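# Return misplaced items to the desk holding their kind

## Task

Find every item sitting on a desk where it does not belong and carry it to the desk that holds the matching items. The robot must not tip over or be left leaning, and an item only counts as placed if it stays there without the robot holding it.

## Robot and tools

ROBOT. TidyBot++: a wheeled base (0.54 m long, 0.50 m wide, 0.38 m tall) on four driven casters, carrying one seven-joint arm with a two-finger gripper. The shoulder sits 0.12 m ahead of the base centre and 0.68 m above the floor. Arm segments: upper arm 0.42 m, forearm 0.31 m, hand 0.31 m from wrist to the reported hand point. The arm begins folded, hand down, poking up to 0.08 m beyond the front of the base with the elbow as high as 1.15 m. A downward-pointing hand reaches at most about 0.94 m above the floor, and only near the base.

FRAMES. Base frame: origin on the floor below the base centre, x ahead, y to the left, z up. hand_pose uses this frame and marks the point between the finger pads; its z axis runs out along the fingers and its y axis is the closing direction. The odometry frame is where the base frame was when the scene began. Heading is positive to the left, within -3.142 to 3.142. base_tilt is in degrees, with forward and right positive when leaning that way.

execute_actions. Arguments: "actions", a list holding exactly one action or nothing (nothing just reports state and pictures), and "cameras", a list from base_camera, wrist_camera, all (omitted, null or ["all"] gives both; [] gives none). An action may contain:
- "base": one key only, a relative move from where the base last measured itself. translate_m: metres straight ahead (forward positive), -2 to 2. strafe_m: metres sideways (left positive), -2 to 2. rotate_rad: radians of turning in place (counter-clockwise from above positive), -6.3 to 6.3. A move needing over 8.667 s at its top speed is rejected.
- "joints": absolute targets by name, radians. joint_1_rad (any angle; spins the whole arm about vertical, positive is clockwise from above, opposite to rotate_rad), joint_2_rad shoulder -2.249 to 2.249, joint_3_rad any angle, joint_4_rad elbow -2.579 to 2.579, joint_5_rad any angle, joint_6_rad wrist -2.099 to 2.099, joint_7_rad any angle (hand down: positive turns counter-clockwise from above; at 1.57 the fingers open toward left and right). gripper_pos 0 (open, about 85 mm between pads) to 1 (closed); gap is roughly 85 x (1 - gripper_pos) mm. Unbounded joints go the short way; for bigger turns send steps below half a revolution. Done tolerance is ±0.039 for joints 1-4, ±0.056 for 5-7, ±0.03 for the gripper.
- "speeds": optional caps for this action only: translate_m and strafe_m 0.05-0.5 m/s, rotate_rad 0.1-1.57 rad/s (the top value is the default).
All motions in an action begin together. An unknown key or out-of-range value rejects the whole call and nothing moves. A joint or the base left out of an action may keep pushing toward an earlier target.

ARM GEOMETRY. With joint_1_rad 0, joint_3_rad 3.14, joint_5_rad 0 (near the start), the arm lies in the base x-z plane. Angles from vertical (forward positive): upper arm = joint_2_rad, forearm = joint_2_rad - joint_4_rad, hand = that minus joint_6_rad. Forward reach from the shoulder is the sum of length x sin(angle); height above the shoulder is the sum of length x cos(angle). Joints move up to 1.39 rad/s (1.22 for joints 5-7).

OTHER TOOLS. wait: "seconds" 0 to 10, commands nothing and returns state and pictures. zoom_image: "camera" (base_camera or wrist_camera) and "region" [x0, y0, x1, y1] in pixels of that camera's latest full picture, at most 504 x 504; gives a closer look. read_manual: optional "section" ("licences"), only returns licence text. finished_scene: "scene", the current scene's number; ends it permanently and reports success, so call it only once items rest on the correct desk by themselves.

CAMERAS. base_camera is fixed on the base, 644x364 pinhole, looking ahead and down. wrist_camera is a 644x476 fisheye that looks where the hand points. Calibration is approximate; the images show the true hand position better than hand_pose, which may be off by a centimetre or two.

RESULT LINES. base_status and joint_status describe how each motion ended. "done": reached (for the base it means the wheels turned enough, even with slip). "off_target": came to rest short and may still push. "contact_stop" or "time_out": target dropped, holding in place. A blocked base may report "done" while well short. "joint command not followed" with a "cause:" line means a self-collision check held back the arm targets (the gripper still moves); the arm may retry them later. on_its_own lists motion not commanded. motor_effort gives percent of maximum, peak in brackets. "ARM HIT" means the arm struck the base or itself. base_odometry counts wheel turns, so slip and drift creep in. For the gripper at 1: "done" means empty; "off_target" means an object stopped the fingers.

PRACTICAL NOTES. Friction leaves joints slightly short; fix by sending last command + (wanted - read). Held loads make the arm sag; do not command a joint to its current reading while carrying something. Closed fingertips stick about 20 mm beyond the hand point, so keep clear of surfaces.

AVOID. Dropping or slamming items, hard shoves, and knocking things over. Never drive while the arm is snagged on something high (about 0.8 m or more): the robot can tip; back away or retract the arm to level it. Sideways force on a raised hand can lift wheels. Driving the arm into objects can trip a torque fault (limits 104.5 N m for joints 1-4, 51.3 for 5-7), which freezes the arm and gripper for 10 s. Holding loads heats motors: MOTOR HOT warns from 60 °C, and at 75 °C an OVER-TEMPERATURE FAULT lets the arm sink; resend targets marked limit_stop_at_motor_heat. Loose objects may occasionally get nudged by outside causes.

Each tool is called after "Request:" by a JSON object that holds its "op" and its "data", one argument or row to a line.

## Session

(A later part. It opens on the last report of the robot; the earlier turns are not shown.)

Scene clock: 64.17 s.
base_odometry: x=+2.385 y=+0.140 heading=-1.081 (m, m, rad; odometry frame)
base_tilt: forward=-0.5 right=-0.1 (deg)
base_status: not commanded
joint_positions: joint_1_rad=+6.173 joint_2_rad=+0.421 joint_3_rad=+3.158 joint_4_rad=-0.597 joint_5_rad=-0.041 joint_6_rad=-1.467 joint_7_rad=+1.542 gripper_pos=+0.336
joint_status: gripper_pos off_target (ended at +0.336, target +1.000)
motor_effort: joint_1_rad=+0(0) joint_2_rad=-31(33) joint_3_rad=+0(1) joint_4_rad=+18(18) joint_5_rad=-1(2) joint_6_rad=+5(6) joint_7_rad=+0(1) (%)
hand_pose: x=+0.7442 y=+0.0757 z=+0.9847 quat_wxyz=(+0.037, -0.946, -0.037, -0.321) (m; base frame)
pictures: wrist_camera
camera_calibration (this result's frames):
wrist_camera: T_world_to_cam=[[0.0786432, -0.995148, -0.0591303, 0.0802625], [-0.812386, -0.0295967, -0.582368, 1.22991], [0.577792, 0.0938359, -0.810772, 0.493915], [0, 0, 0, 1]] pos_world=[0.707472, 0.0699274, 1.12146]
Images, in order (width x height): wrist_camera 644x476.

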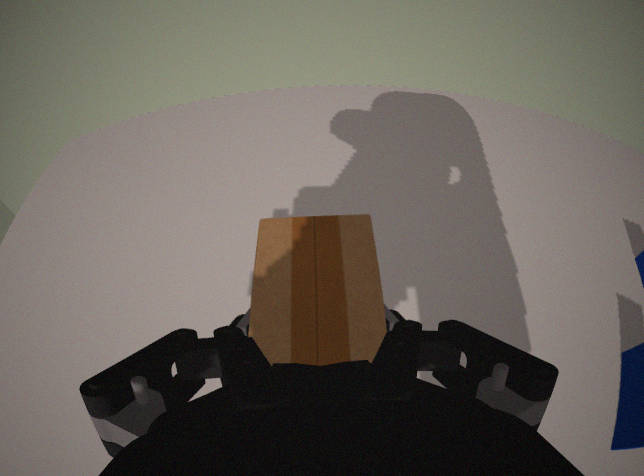

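Request:
{"op": "execute_actions", "data": {
  "actions": [
    {"base": {"translate_m": -0.6}, "joints": {"joint_1_rad": 0.0, "joint_2_rad": -0.5, "joint_4_rad": -0.8, "joint_6_rad": -1.7}, "speeds": {"translate_m": 0.4}}
  ],
  "cameras": ["wrist_camera"]
}}

Scene clock: 70.10 s.
base_odometry: x=+2.104 y=+0.670 heading=-1.082 (m, m, rad; odometry frame)
base_tilt: forward=-0.5 right=+0.0 (deg)
base_status: done
joint_positions: joint_1_rad=+6.262 joint_2_rad=-0.508 joint_3_rad=+3.158 joint_4_rad=-0.789 joint_5_rad=-0.041 joint_6_rad=-1.672 joint_7_rad=+1.542 gripper_pos=+0.336
joint_status: all done
motor_effort: joint_1_rad=-1(1) joint_2_rad=+9(37) joint_3_rad=+0(1) joint_4_rad=+11(21) joint_5_rad=-1(2) joint_6_rad=+9(10) joint_7_rad=+0(0) (%)
hand_pose: x=+0.2901 y=+0.0107 z=+1.2354 quat_wxyz=(+0.029, -0.829, -0.002, -0.559) (m; base frame)
pictures: wrist_camera
camera_calibration (this result's frames):
wrist_camera: T_world_to_cam=[[0.0294483, -0.997437, -0.0652161, 0.0879533], [-0.405789, 0.0476966, -0.912721, 1.29439], [0.913492, 0.0533421, -0.403345, 0.365387], [0, 0, 0, 1]] pos_world=[0.18888, 0.0064995, 1.33453]
Images, in order (width x height): wrist_camera 644x476.

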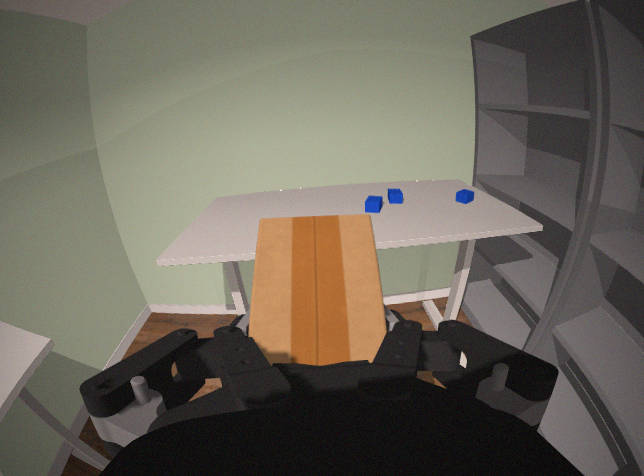

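Request:
{"op": "execute_actions", "data": {
  "actions": []
}}

Scene clock: 70.73 s.
base_odometry: x=+2.104 y=+0.670 heading=-1.082 (m, m, rad; odometry frame)
base_tilt: forward=-0.5 right=-0.1 (deg)
base_status: done
joint_positions: joint_1_rad=+6.262 joint_2_rad=-0.508 joint_3_rad=+3.158 joint_4_rad=-0.789 joint_5_rad=-0.041 joint_6_rad=-1.672 joint_7_rad=+1.542 gripper_pos=+0.336
joint_status: all done
motor_effort: joint_1_rad=-1(1) joint_2_rad=+9(37) joint_3_rad=+1(1) joint_4_rad=+12(21) joint_5_rad=-1(2) joint_6_rad=+9(10) joint_7_rad=+0(0) (%)
hand_pose: x=+0.2901 y=+0.0107 z=+1.2354 quat_wxyz=(+0.029, -0.829, -0.002, -0.559) (m; base frame)
pictures: base_camera, wrist_camera
camera_calibration (this result's frames):
wrist_camera: T_world_to_cam=[[0.0294482, -0.997437, -0.0652162, 0.0879534], [-0.40579, 0.0476967, -0.912721, 1.29439], [0.913492, 0.0533421, -0.403345, 0.365388], [0, 0, 0, 1]] pos_world=[0.18888, 0.00649946, 1.33453]
Images, in order (width x height): base_camera 644x364, wrist_camera 644x476.

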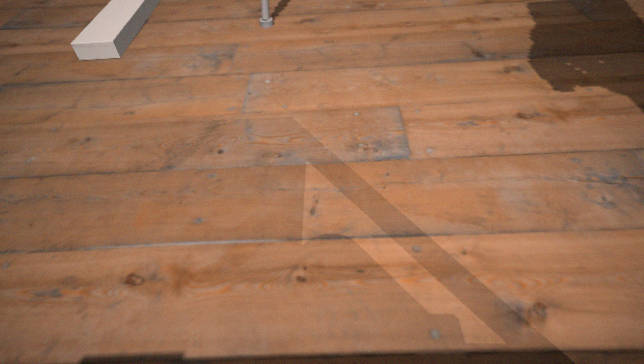

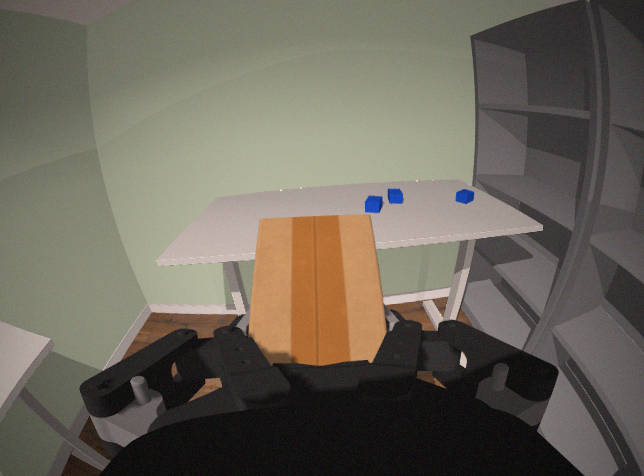

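Request:
{"op": "execute_actions", "data": {
  "actions": [
    {"base": {"translate_m": -1.55}}
  ]
}}

Scene clock: 75.27 s.
base_odometry: x=+1.378 y=+2.040 heading=-1.083 (m, m, rad; odometry frame)
base_tilt: forward=-0.5 right=+0.0 (deg)
base_status: done
joint_positions: joint_1_rad=+6.262 joint_2_rad=-0.502 joint_3_rad=+3.158 joint_4_rad=-0.794 joint_5_rad=-0.041 joint_6_rad=-1.672 joint_7_rad=+1.542 gripper_pos=+0.336
joint_status: not commanded
motor_effort: joint_1_rad=-1(0) joint_2_rad=+8(12) joint_3_rad=+1(0) joint_4_rad=+12(13) joint_5_rad=-1(2) joint_6_rad=+9(9) joint_7_rad=+0(0) (%)
hand_pose: x=+0.2944 y=+0.0108 z=+1.2325 quat_wxyz=(+0.029, -0.832, -0.002, -0.555) (m; base frame)
pictures: base_camera, wrist_camera
camera_calibration (this result's frames):
wrist_camera: T_world_to_cam=[[0.0287713, -0.997446, -0.0653677, 0.0881202], [-0.415702, 0.0475318, -0.908258, 1.29093], [0.909046, 0.0533052, -0.413273, 0.373884], [0, 0, 0, 1]] pos_world=[0.194229, 0.00660485, 1.33277]
Images, in order (width x height): base_camera 644x364, wrist_camera 644x476.

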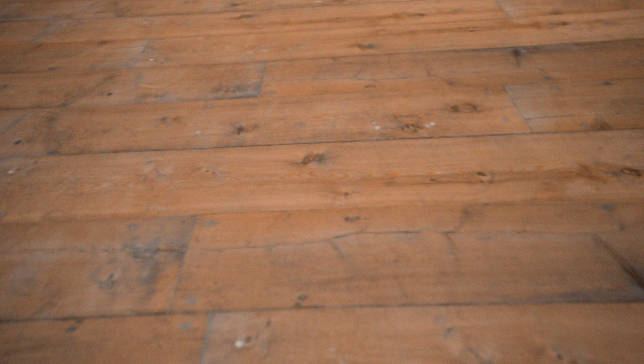

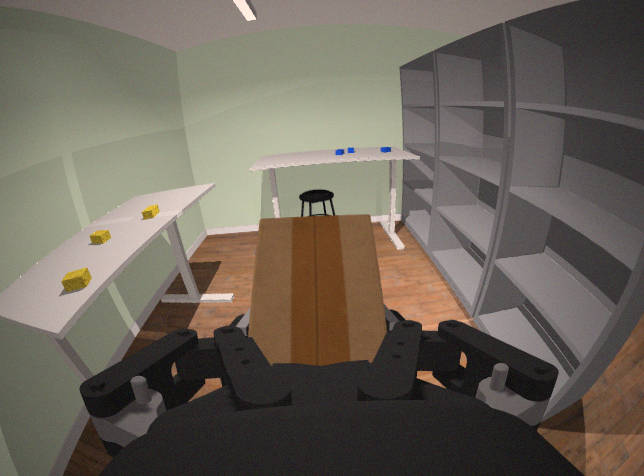

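Request:
{"op": "execute_actions", "data": {
  "actions": [
    {"base": {"strafe_m": -2.0}, "joints": {"joint_1_rad": 1.5}}
  ]
}}

Scene clock: 81.70 s.
base_odometry: x=-0.390 y=+1.104 heading=-1.083 (m, m, rad; odometry frame)
base_tilt: forward=-0.4 right=-0.1 (deg)
base_status: done
joint_positions: joint_1_rad=+7.763 joint_2_rad=-0.496 joint_3_rad=+3.158 joint_4_rad=-0.796 joint_5_rad=-0.041 joint_6_rad=-1.672 joint_7_rad=+1.542 gripper_pos=+0.336
joint_status: all done
motor_effort: joint_1_rad=-1(1) joint_2_rad=+9(10) joint_3_rad=+1(3) joint_4_rad=+11(13) joint_5_rad=-1(0) joint_6_rad=+8(8) joint_7_rad=+0(0) (%)
hand_pose: x=+0.1423 y=-0.1780 z=+1.2308 quat_wxyz=(-0.355, -0.611, +0.568, -0.423) (m; base frame)
pictures: base_camera, wrist_camera
camera_calibration (this result's frames):
wrist_camera: T_world_to_cam=[[-0.993122, -0.0970978, -0.0654252, 0.209758], [0.018028, 0.425314, -0.904866, 1.23641], [0.115687, -0.899822, -0.420638, 0.473766], [0, 0, 0, 1]] pos_world=[0.131217, -0.0791891, 1.33179]
Images, in order (width x height): base_camera 644x364, wrist_camera 644x476.

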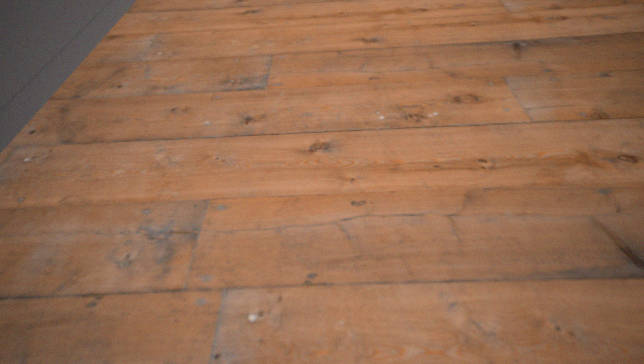

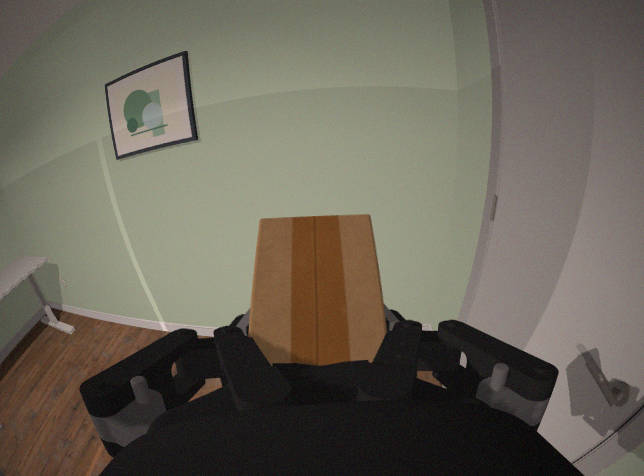

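Request:
{"op": "execute_actions", "data": {
  "actions": [
    {"base": {"translate_m": 1.3}, "joints": {"joint_1_rad": 0.28, "joint_2_rad": 0.19, "joint_4_rad": -1.15, "joint_6_rad": -1.12}}
  ]
}}

Scene clock: 87.67 s.
base_odometry: x=+0.219 y=-0.045 heading=-1.084 (m, m, rad; odometry frame)
base_tilt: forward=-0.5 right=+0.0 (deg)
base_status: done
joint_positions: joint_1_rad=+6.577 joint_2_rad=+0.192 joint_3_rad=+3.158 joint_4_rad=-1.143 joint_5_rad=-0.041 joint_6_rad=-1.155 joint_7_rad=+1.542 gripper_pos=+0.336
joint_status: all done
motor_effort: joint_1_rad=-1(2) joint_2_rad=-26(29) joint_3_rad=+0(2) joint_4_rad=+21(22) joint_5_rad=-1(2) joint_6_rad=+5(9) joint_7_rad=+0(0) (%)
hand_pose: x=+0.6707 y=-0.1627 z=+0.9209 quat_wxyz=(-0.026, -0.933, +0.161, -0.320) (m; base frame)
pictures: base_camera, wrist_camera
camera_calibration (this result's frames):
wrist_camera: T_world_to_cam=[[-0.331693, -0.940982, -0.0673268, 0.136602], [-0.756389, 0.307917, -0.577116, 1.13848], [0.563787, -0.1405, -0.813882, 0.481187], [0, 0, 0, 1]] pos_world=[0.63516, -0.154412, 1.05786]
Images, in order (width x height): base_camera 644x364, wrist_camera 644x476.

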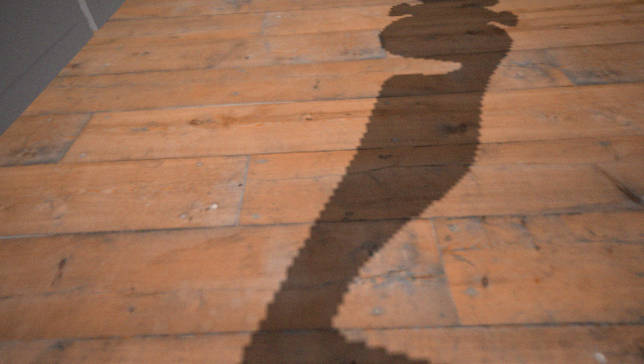

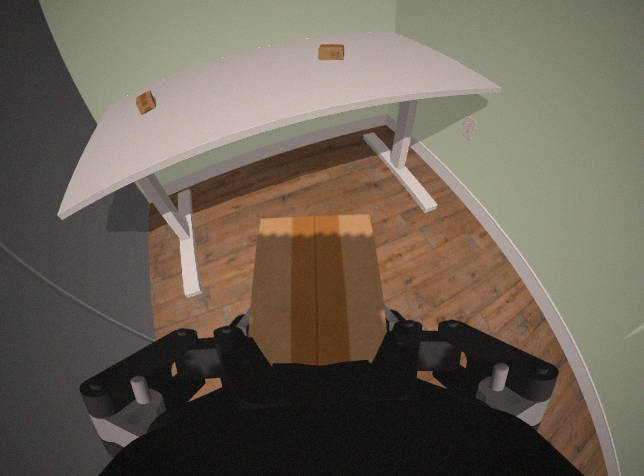

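Request:
{"op": "execute_actions", "data": {
  "actions": [
    {"base": {"translate_m": 0.75}, "joints": {"joint_2_rad": 0.18, "joint_4_rad": -1.39, "joint_6_rad": -0.90}}
  ]
}}

Scene clock: 91.80 s.
base_odometry: x=+0.570 y=-0.708 heading=-1.084 (m, m, rad; odometry frame)
base_tilt: forward=-0.5 right=-0.1 (deg)
base_status: done
joint_positions: joint_1_rad=+6.577 joint_2_rad=+0.187 joint_3_rad=+3.158 joint_4_rad=-1.387 joint_5_rad=-0.041 joint_6_rad=-0.934 joint_7_rad=+1.542 gripper_pos=+0.336
joint_status: all done
motor_effort: joint_1_rad=+1(2) joint_2_rad=-26(30) joint_3_rad=+0(2) joint_4_rad=+21(22) joint_5_rad=-1(2) joint_6_rad=+6(6) joint_7_rad=+0(0) (%)
hand_pose: x=+0.6722 y=-0.1649 z=+0.8437 quat_wxyz=(-0.026, -0.935, +0.166, -0.311) (m; base frame)
pictures: base_camera, wrist_camera
camera_calibration (this result's frames):
wrist_camera: T_world_to_cam=[[-0.341225, -0.937529, -0.0678532, 0.137223], [-0.763107, 0.318443, -0.562372, 1.08952], [0.548848, -0.140116, -0.824096, 0.435957], [0, 0, 0, 1]] pos_world=[0.638967, -0.157213, 0.981294]
Images, in order (width x height): base_camera 644x364, wrist_camera 644x476.

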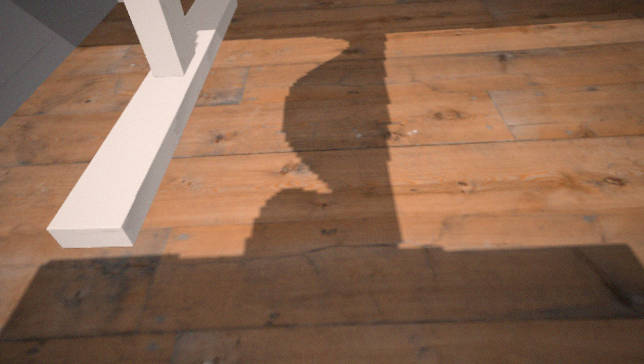

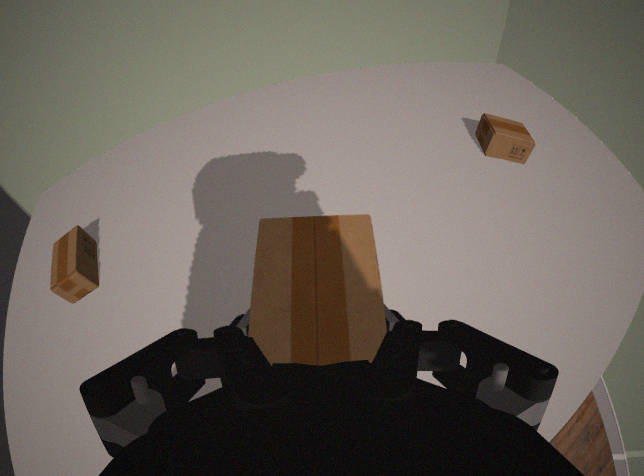

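Request:
{"op": "execute_actions", "data": {
  "actions": [
    {"joints": {"joint_2_rad": 0.19, "joint_4_rad": -1.56, "joint_6_rad": -0.71}}
  ]
}}

Scene clock: 93.33 s.
base_odometry: x=+0.570 y=-0.708 heading=-1.084 (m, m, rad; odometry frame)
base_tilt: forward=-0.4 right=+0.0 (deg)
base_status: not commanded
joint_positions: joint_1_rad=+6.577 joint_2_rad=+0.189 joint_3_rad=+3.158 joint_4_rad=-1.556 joint_5_rad=-0.041 joint_6_rad=-0.749 joint_7_rad=+1.542 gripper_pos=+0.336
joint_status: all done
motor_effort: joint_1_rad=-1(0) joint_2_rad=-26(27) joint_3_rad=+0(1) joint_4_rad=+22(22) joint_5_rad=-1(1) joint_6_rad=+5(6) joint_7_rad=+0(0) (%)
hand_pose: x=+0.6710 y=-0.1663 z=+0.7922 quat_wxyz=(-0.028, -0.933, +0.169, -0.317) (m; base frame)
pictures: base_camera, wrist_camera
camera_calibration (this result's frames):
wrist_camera: T_world_to_cam=[[-0.347344, -0.935291, -0.0676927, 0.13636], [-0.753935, 0.321459, -0.572928, 1.06287], [0.557615, -0.147967, -0.816806, 0.380977], [0, 0, 0, 1]] pos_world=[0.636258, -0.15776, 0.929361]
Images, in order (width x height): base_camera 644x364, wrist_camera 644x476.

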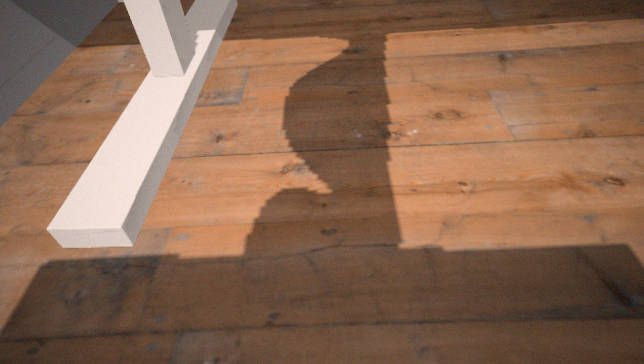

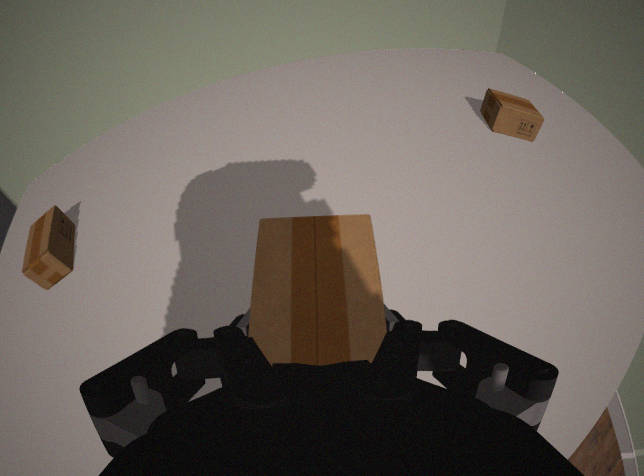

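Request:
{"op": "execute_actions", "data": {
  "actions": [
    {"joints": {"joint_4_rad": -1.625, "joint_6_rad": -0.645}}
  ],
  "cameras": ["wrist_camera"]
}}

Scene clock: 95.33 s.
base_odometry: x=+0.570 y=-0.708 heading=-1.084 (m, m, rad; odometry frame)
base_tilt: forward=-0.5 right=+0.0 (deg)
base_status: not commanded
joint_positions: joint_1_rad=+6.577 joint_2_rad=+0.190 joint_3_rad=+3.158 joint_4_rad=-1.622 joint_5_rad=-0.041 joint_6_rad=-0.685 joint_7_rad=+1.542 gripper_pos=+0.336
joint_status: all done
motor_effort: joint_1_rad=-1(1) joint_2_rad=-26(27) joint_3_rad=+0(1) joint_4_rad=+21(22) joint_5_rad=-1(1) joint_6_rad=+5(5) joint_7_rad=+0(0) (%)
hand_pose: x=+0.6667 y=-0.1656 z=+0.7715 quat_wxyz=(-0.029, -0.933, +0.170, -0.316) (m; base frame)
pictures: wrist_camera
camera_calibration (this result's frames):
wrist_camera: T_world_to_cam=[[-0.349852, -0.934401, -0.0670693, 0.135432], [-0.754077, 0.323369, -0.571665, 1.04698], [0.555852, -0.149423, -0.817741, 0.368261], [0, 0, 0, 1]] pos_world=[0.632183, -0.156986, 0.908745]
Images, in order (width x height): wrist_camera 644x476.

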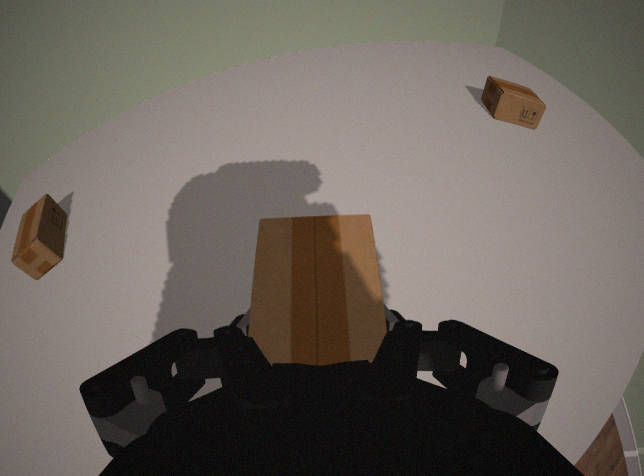

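Request:
{"op": "execute_actions", "data": {
  "actions": [
    {"joints": {"joint_4_rad": -1.67, "joint_6_rad": -0.60}}
  ],
  "cameras": []
}}

Scene clock: 96.13 s.
base_odometry: x=+0.570 y=-0.708 heading=-1.084 (m, m, rad; odometry frame)
base_tilt: forward=-0.5 right=-0.1 (deg)
base_status: not commanded
joint_positions: joint_1_rad=+6.577 joint_2_rad=+0.190 joint_3_rad=+3.158 joint_4_rad=-1.666 joint_5_rad=-0.041 joint_6_rad=-0.639 joint_7_rad=+1.542 gripper_pos=+0.336
joint_status: all done
motor_effort: joint_1_rad=+0(1) joint_2_rad=-25(27) joint_3_rad=+0(1) joint_4_rad=+20(22) joint_5_rad=-1(1) joint_6_rad=+6(6) joint_7_rad=+0(0) (%)
hand_pose: x=+0.6636 y=-0.1652 z=+0.7583 quat_wxyz=(-0.030, -0.933, +0.171, -0.317) (m; base frame)
pictures: none
No camera images: the call's "cameras" was empty. Leave "cameras" out to get every camera's image.

Request:
{"op": "execute_actions", "data": {
  "actions": [
    {"joints": {"joint_4_rad": -1.705, "joint_6_rad": -0.565}}
  ],
  "cameras": ["wrist_camera"]
}}

Scene clock: 96.93 s.
base_odometry: x=+0.570 y=-0.708 heading=-1.084 (m, m, rad; odometry frame)
base_tilt: forward=-0.4 right=+0.0 (deg)
base_status: not commanded
joint_positions: joint_1_rad=+6.577 joint_2_rad=+0.188 joint_3_rad=+3.158 joint_4_rad=-1.690 joint_5_rad=-0.041 joint_6_rad=-0.599 joint_7_rad=+1.542 gripper_pos=+0.336
joint_status: all done
motor_effort: joint_1_rad=+0(1) joint_2_rad=-24(26) joint_3_rad=+0(1) joint_4_rad=+20(21) joint_5_rad=-1(1) joint_6_rad=+5(6) joint_7_rad=+0(0) (%)
hand_pose: x=+0.6647 y=-0.1660 z=+0.7549 quat_wxyz=(-0.031, -0.930, +0.171, -0.325) (m; base frame)
pictures: wrist_camera
camera_calibration (this result's frames):
wrist_camera: T_world_to_cam=[[-0.351763, -0.933684, -0.0670609, 0.13469], [-0.742966, 0.322053, -0.586757, 1.03981], [0.569443, -0.156575, -0.806982, 0.337373], [0, 0, 0, 1]] pos_world=[0.62781, -0.156294, 0.891405]
Images, in order (width x height): wrist_camera 644x476.

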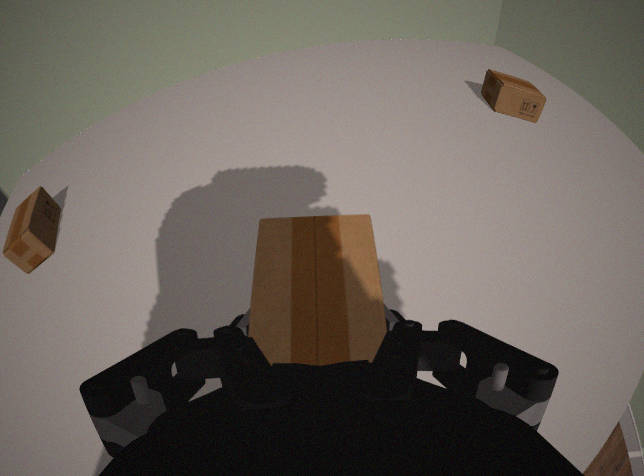

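Request:
{"op": "execute_actions", "data": {
  "actions": [
    {"joints": {"joint_4_rad": -1.688, "gripper_pos": 0.0}}
  ],
  "cameras": ["wrist_camera"]
}}

Scene clock: 98.23 s.
base_odometry: x=+0.570 y=-0.708 heading=-1.084 (m, m, rad; odometry frame)
base_tilt: forward=-0.4 right=+0.0 (deg)
base_status: not commanded
joint_positions: joint_1_rad=+6.577 joint_2_rad=+0.188 joint_3_rad=+3.158 joint_4_rad=-1.689 joint_5_rad=-0.041 joint_6_rad=-0.598 joint_7_rad=+1.542 gripper_pos=+0.000
joint_status: all done
motor_effort: joint_1_rad=-1(0) joint_2_rad=-25(26) joint_3_rad=+0(2) joint_4_rad=+19(21) joint_5_rad=-1(1) joint_6_rad=+5(5) joint_7_rad=+0(0) (%)
hand_pose: x=+0.6655 y=-0.1662 z=+0.7562 quat_wxyz=(-0.031, -0.929, +0.171, -0.326) (m; base frame)
pictures: wrist_camera
camera_calibration (this result's frames):
wrist_camera: T_world_to_cam=[[-0.351576, -0.933743, -0.0672208, 0.134803], [-0.741056, 0.321463, -0.589489, 1.042], [0.57204, -0.157436, -0.804974, 0.334547], [0, 0, 0, 1]] pos_world=[0.628203, -0.156424, 0.892614]
Images, in order (width x height): wrist_camera 644x476.

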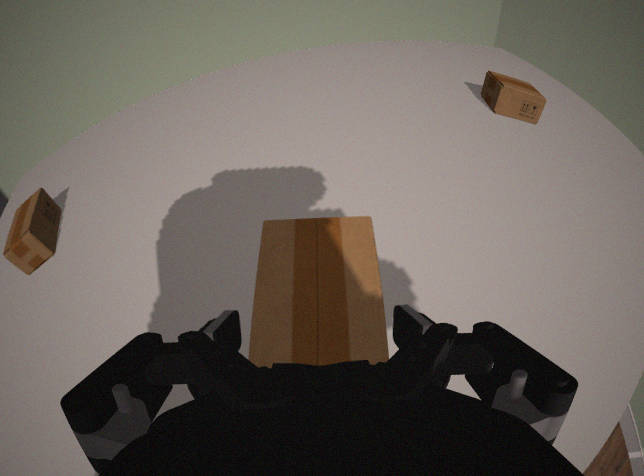

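Request:
{"op": "execute_actions", "data": {
  "actions": [
    {"joints": {"joint_2_rad": -0.08}}
  ]
}}

Scene clock: 100.00 s.
base_odometry: x=+0.570 y=-0.708 heading=-1.084 (m, m, rad; odometry frame)
base_tilt: forward=-0.5 right=+0.0 (deg)
base_status: not commanded
joint_positions: joint_1_rad=+6.577 joint_2_rad=-0.084 joint_3_rad=+3.158 joint_4_rad=-1.689 joint_5_rad=-0.041 joint_6_rad=-0.598 joint_7_rad=+1.542 gripper_pos=+0.000
joint_status: all done
motor_effort: joint_1_rad=+0(0) joint_2_rad=-16(26) joint_3_rad=+0(1) joint_4_rad=+22(22) joint_5_rad=-1(1) joint_6_rad=+7(7) joint_7_rad=+0(0) (%)
hand_pose: x=+0.6264 y=-0.1544 z=+0.9065 quat_wxyz=(-0.045, -0.877, +0.161, -0.450) (m; base frame)
pictures: base_camera, wrist_camera
camera_calibration (this result's frames):
wrist_camera: T_world_to_cam=[[-0.332042, -0.939663, -0.0823545, 0.142797], [-0.561821, 0.267145, -0.782937, 1.15257], [0.757697, -0.213699, -0.616626, 0.184036], [0, 0, 0, 1]] pos_world=[0.555509, -0.134394, 1.02763]
Images, in order (width x height): base_camera 644x364, wrist_camera 644x476.

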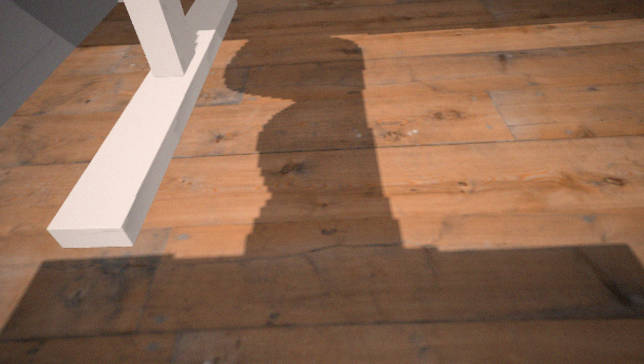

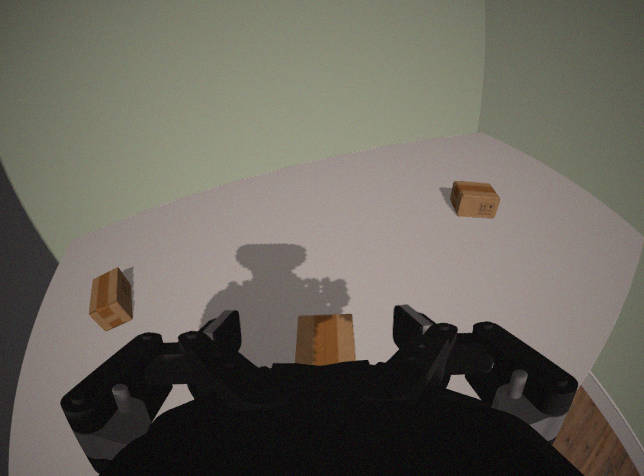

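Request:
{"op": "execute_actions", "data": {
  "actions": [
    {"joints": {"joint_2_rad": -0.25, "joint_6_rad": -1.15}}
  ],
  "cameras": ["wrist_camera"]
}}

Scene clock: 101.73 s.
base_odometry: x=+0.570 y=-0.708 heading=-1.084 (m, m, rad; odometry frame)
base_tilt: forward=-0.5 right=-0.1 (deg)
base_status: not commanded
joint_positions: joint_1_rad=+6.577 joint_2_rad=-0.252 joint_3_rad=+3.158 joint_4_rad=-1.689 joint_5_rad=-0.041 joint_6_rad=-1.129 joint_7_rad=+1.542 gripper_pos=+0.000
joint_status: all done
motor_effort: joint_1_rad=+0(1) joint_2_rad=-9(18) joint_3_rad=+0(1) joint_4_rad=+20(23) joint_5_rad=-1(1) joint_6_rad=+5(7) joint_7_rad=+0(0) (%)
hand_pose: x=+0.4810 y=-0.1035 z=+0.8705 quat_wxyz=(-0.018, -0.944, +0.165, -0.284) (m; base frame)
pictures: wrist_camera
camera_calibration (this result's frames):
wrist_camera: T_world_to_cam=[[-0.337314, -0.938605, -0.0723852, 0.133352], [-0.794412, 0.325062, -0.513073, 0.911988], [0.505103, -0.115563, -0.855287, 0.622295], [0, 0, 0, 1]] pos_world=[0.455153, -0.0993733, 1.00981]
Images, in order (width x height): wrist_camera 644x476.

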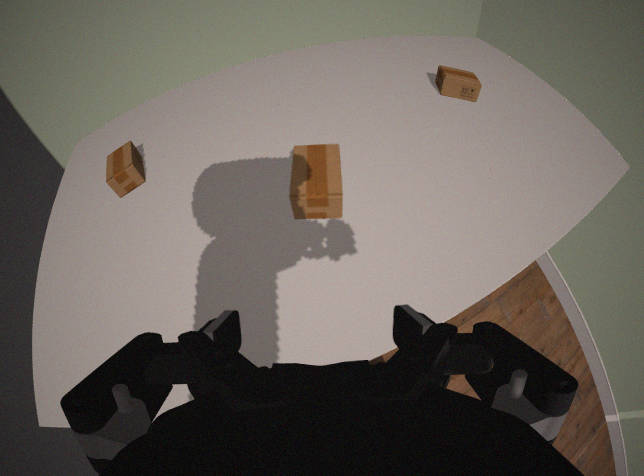

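The box is resting on desk A, well inside the edge, next to the other two. The robot is level and isn't touching anything.

Request:
{"op": "finished_scene", "data": {
  "scene": 2
}}

The scene is finished: the task was done.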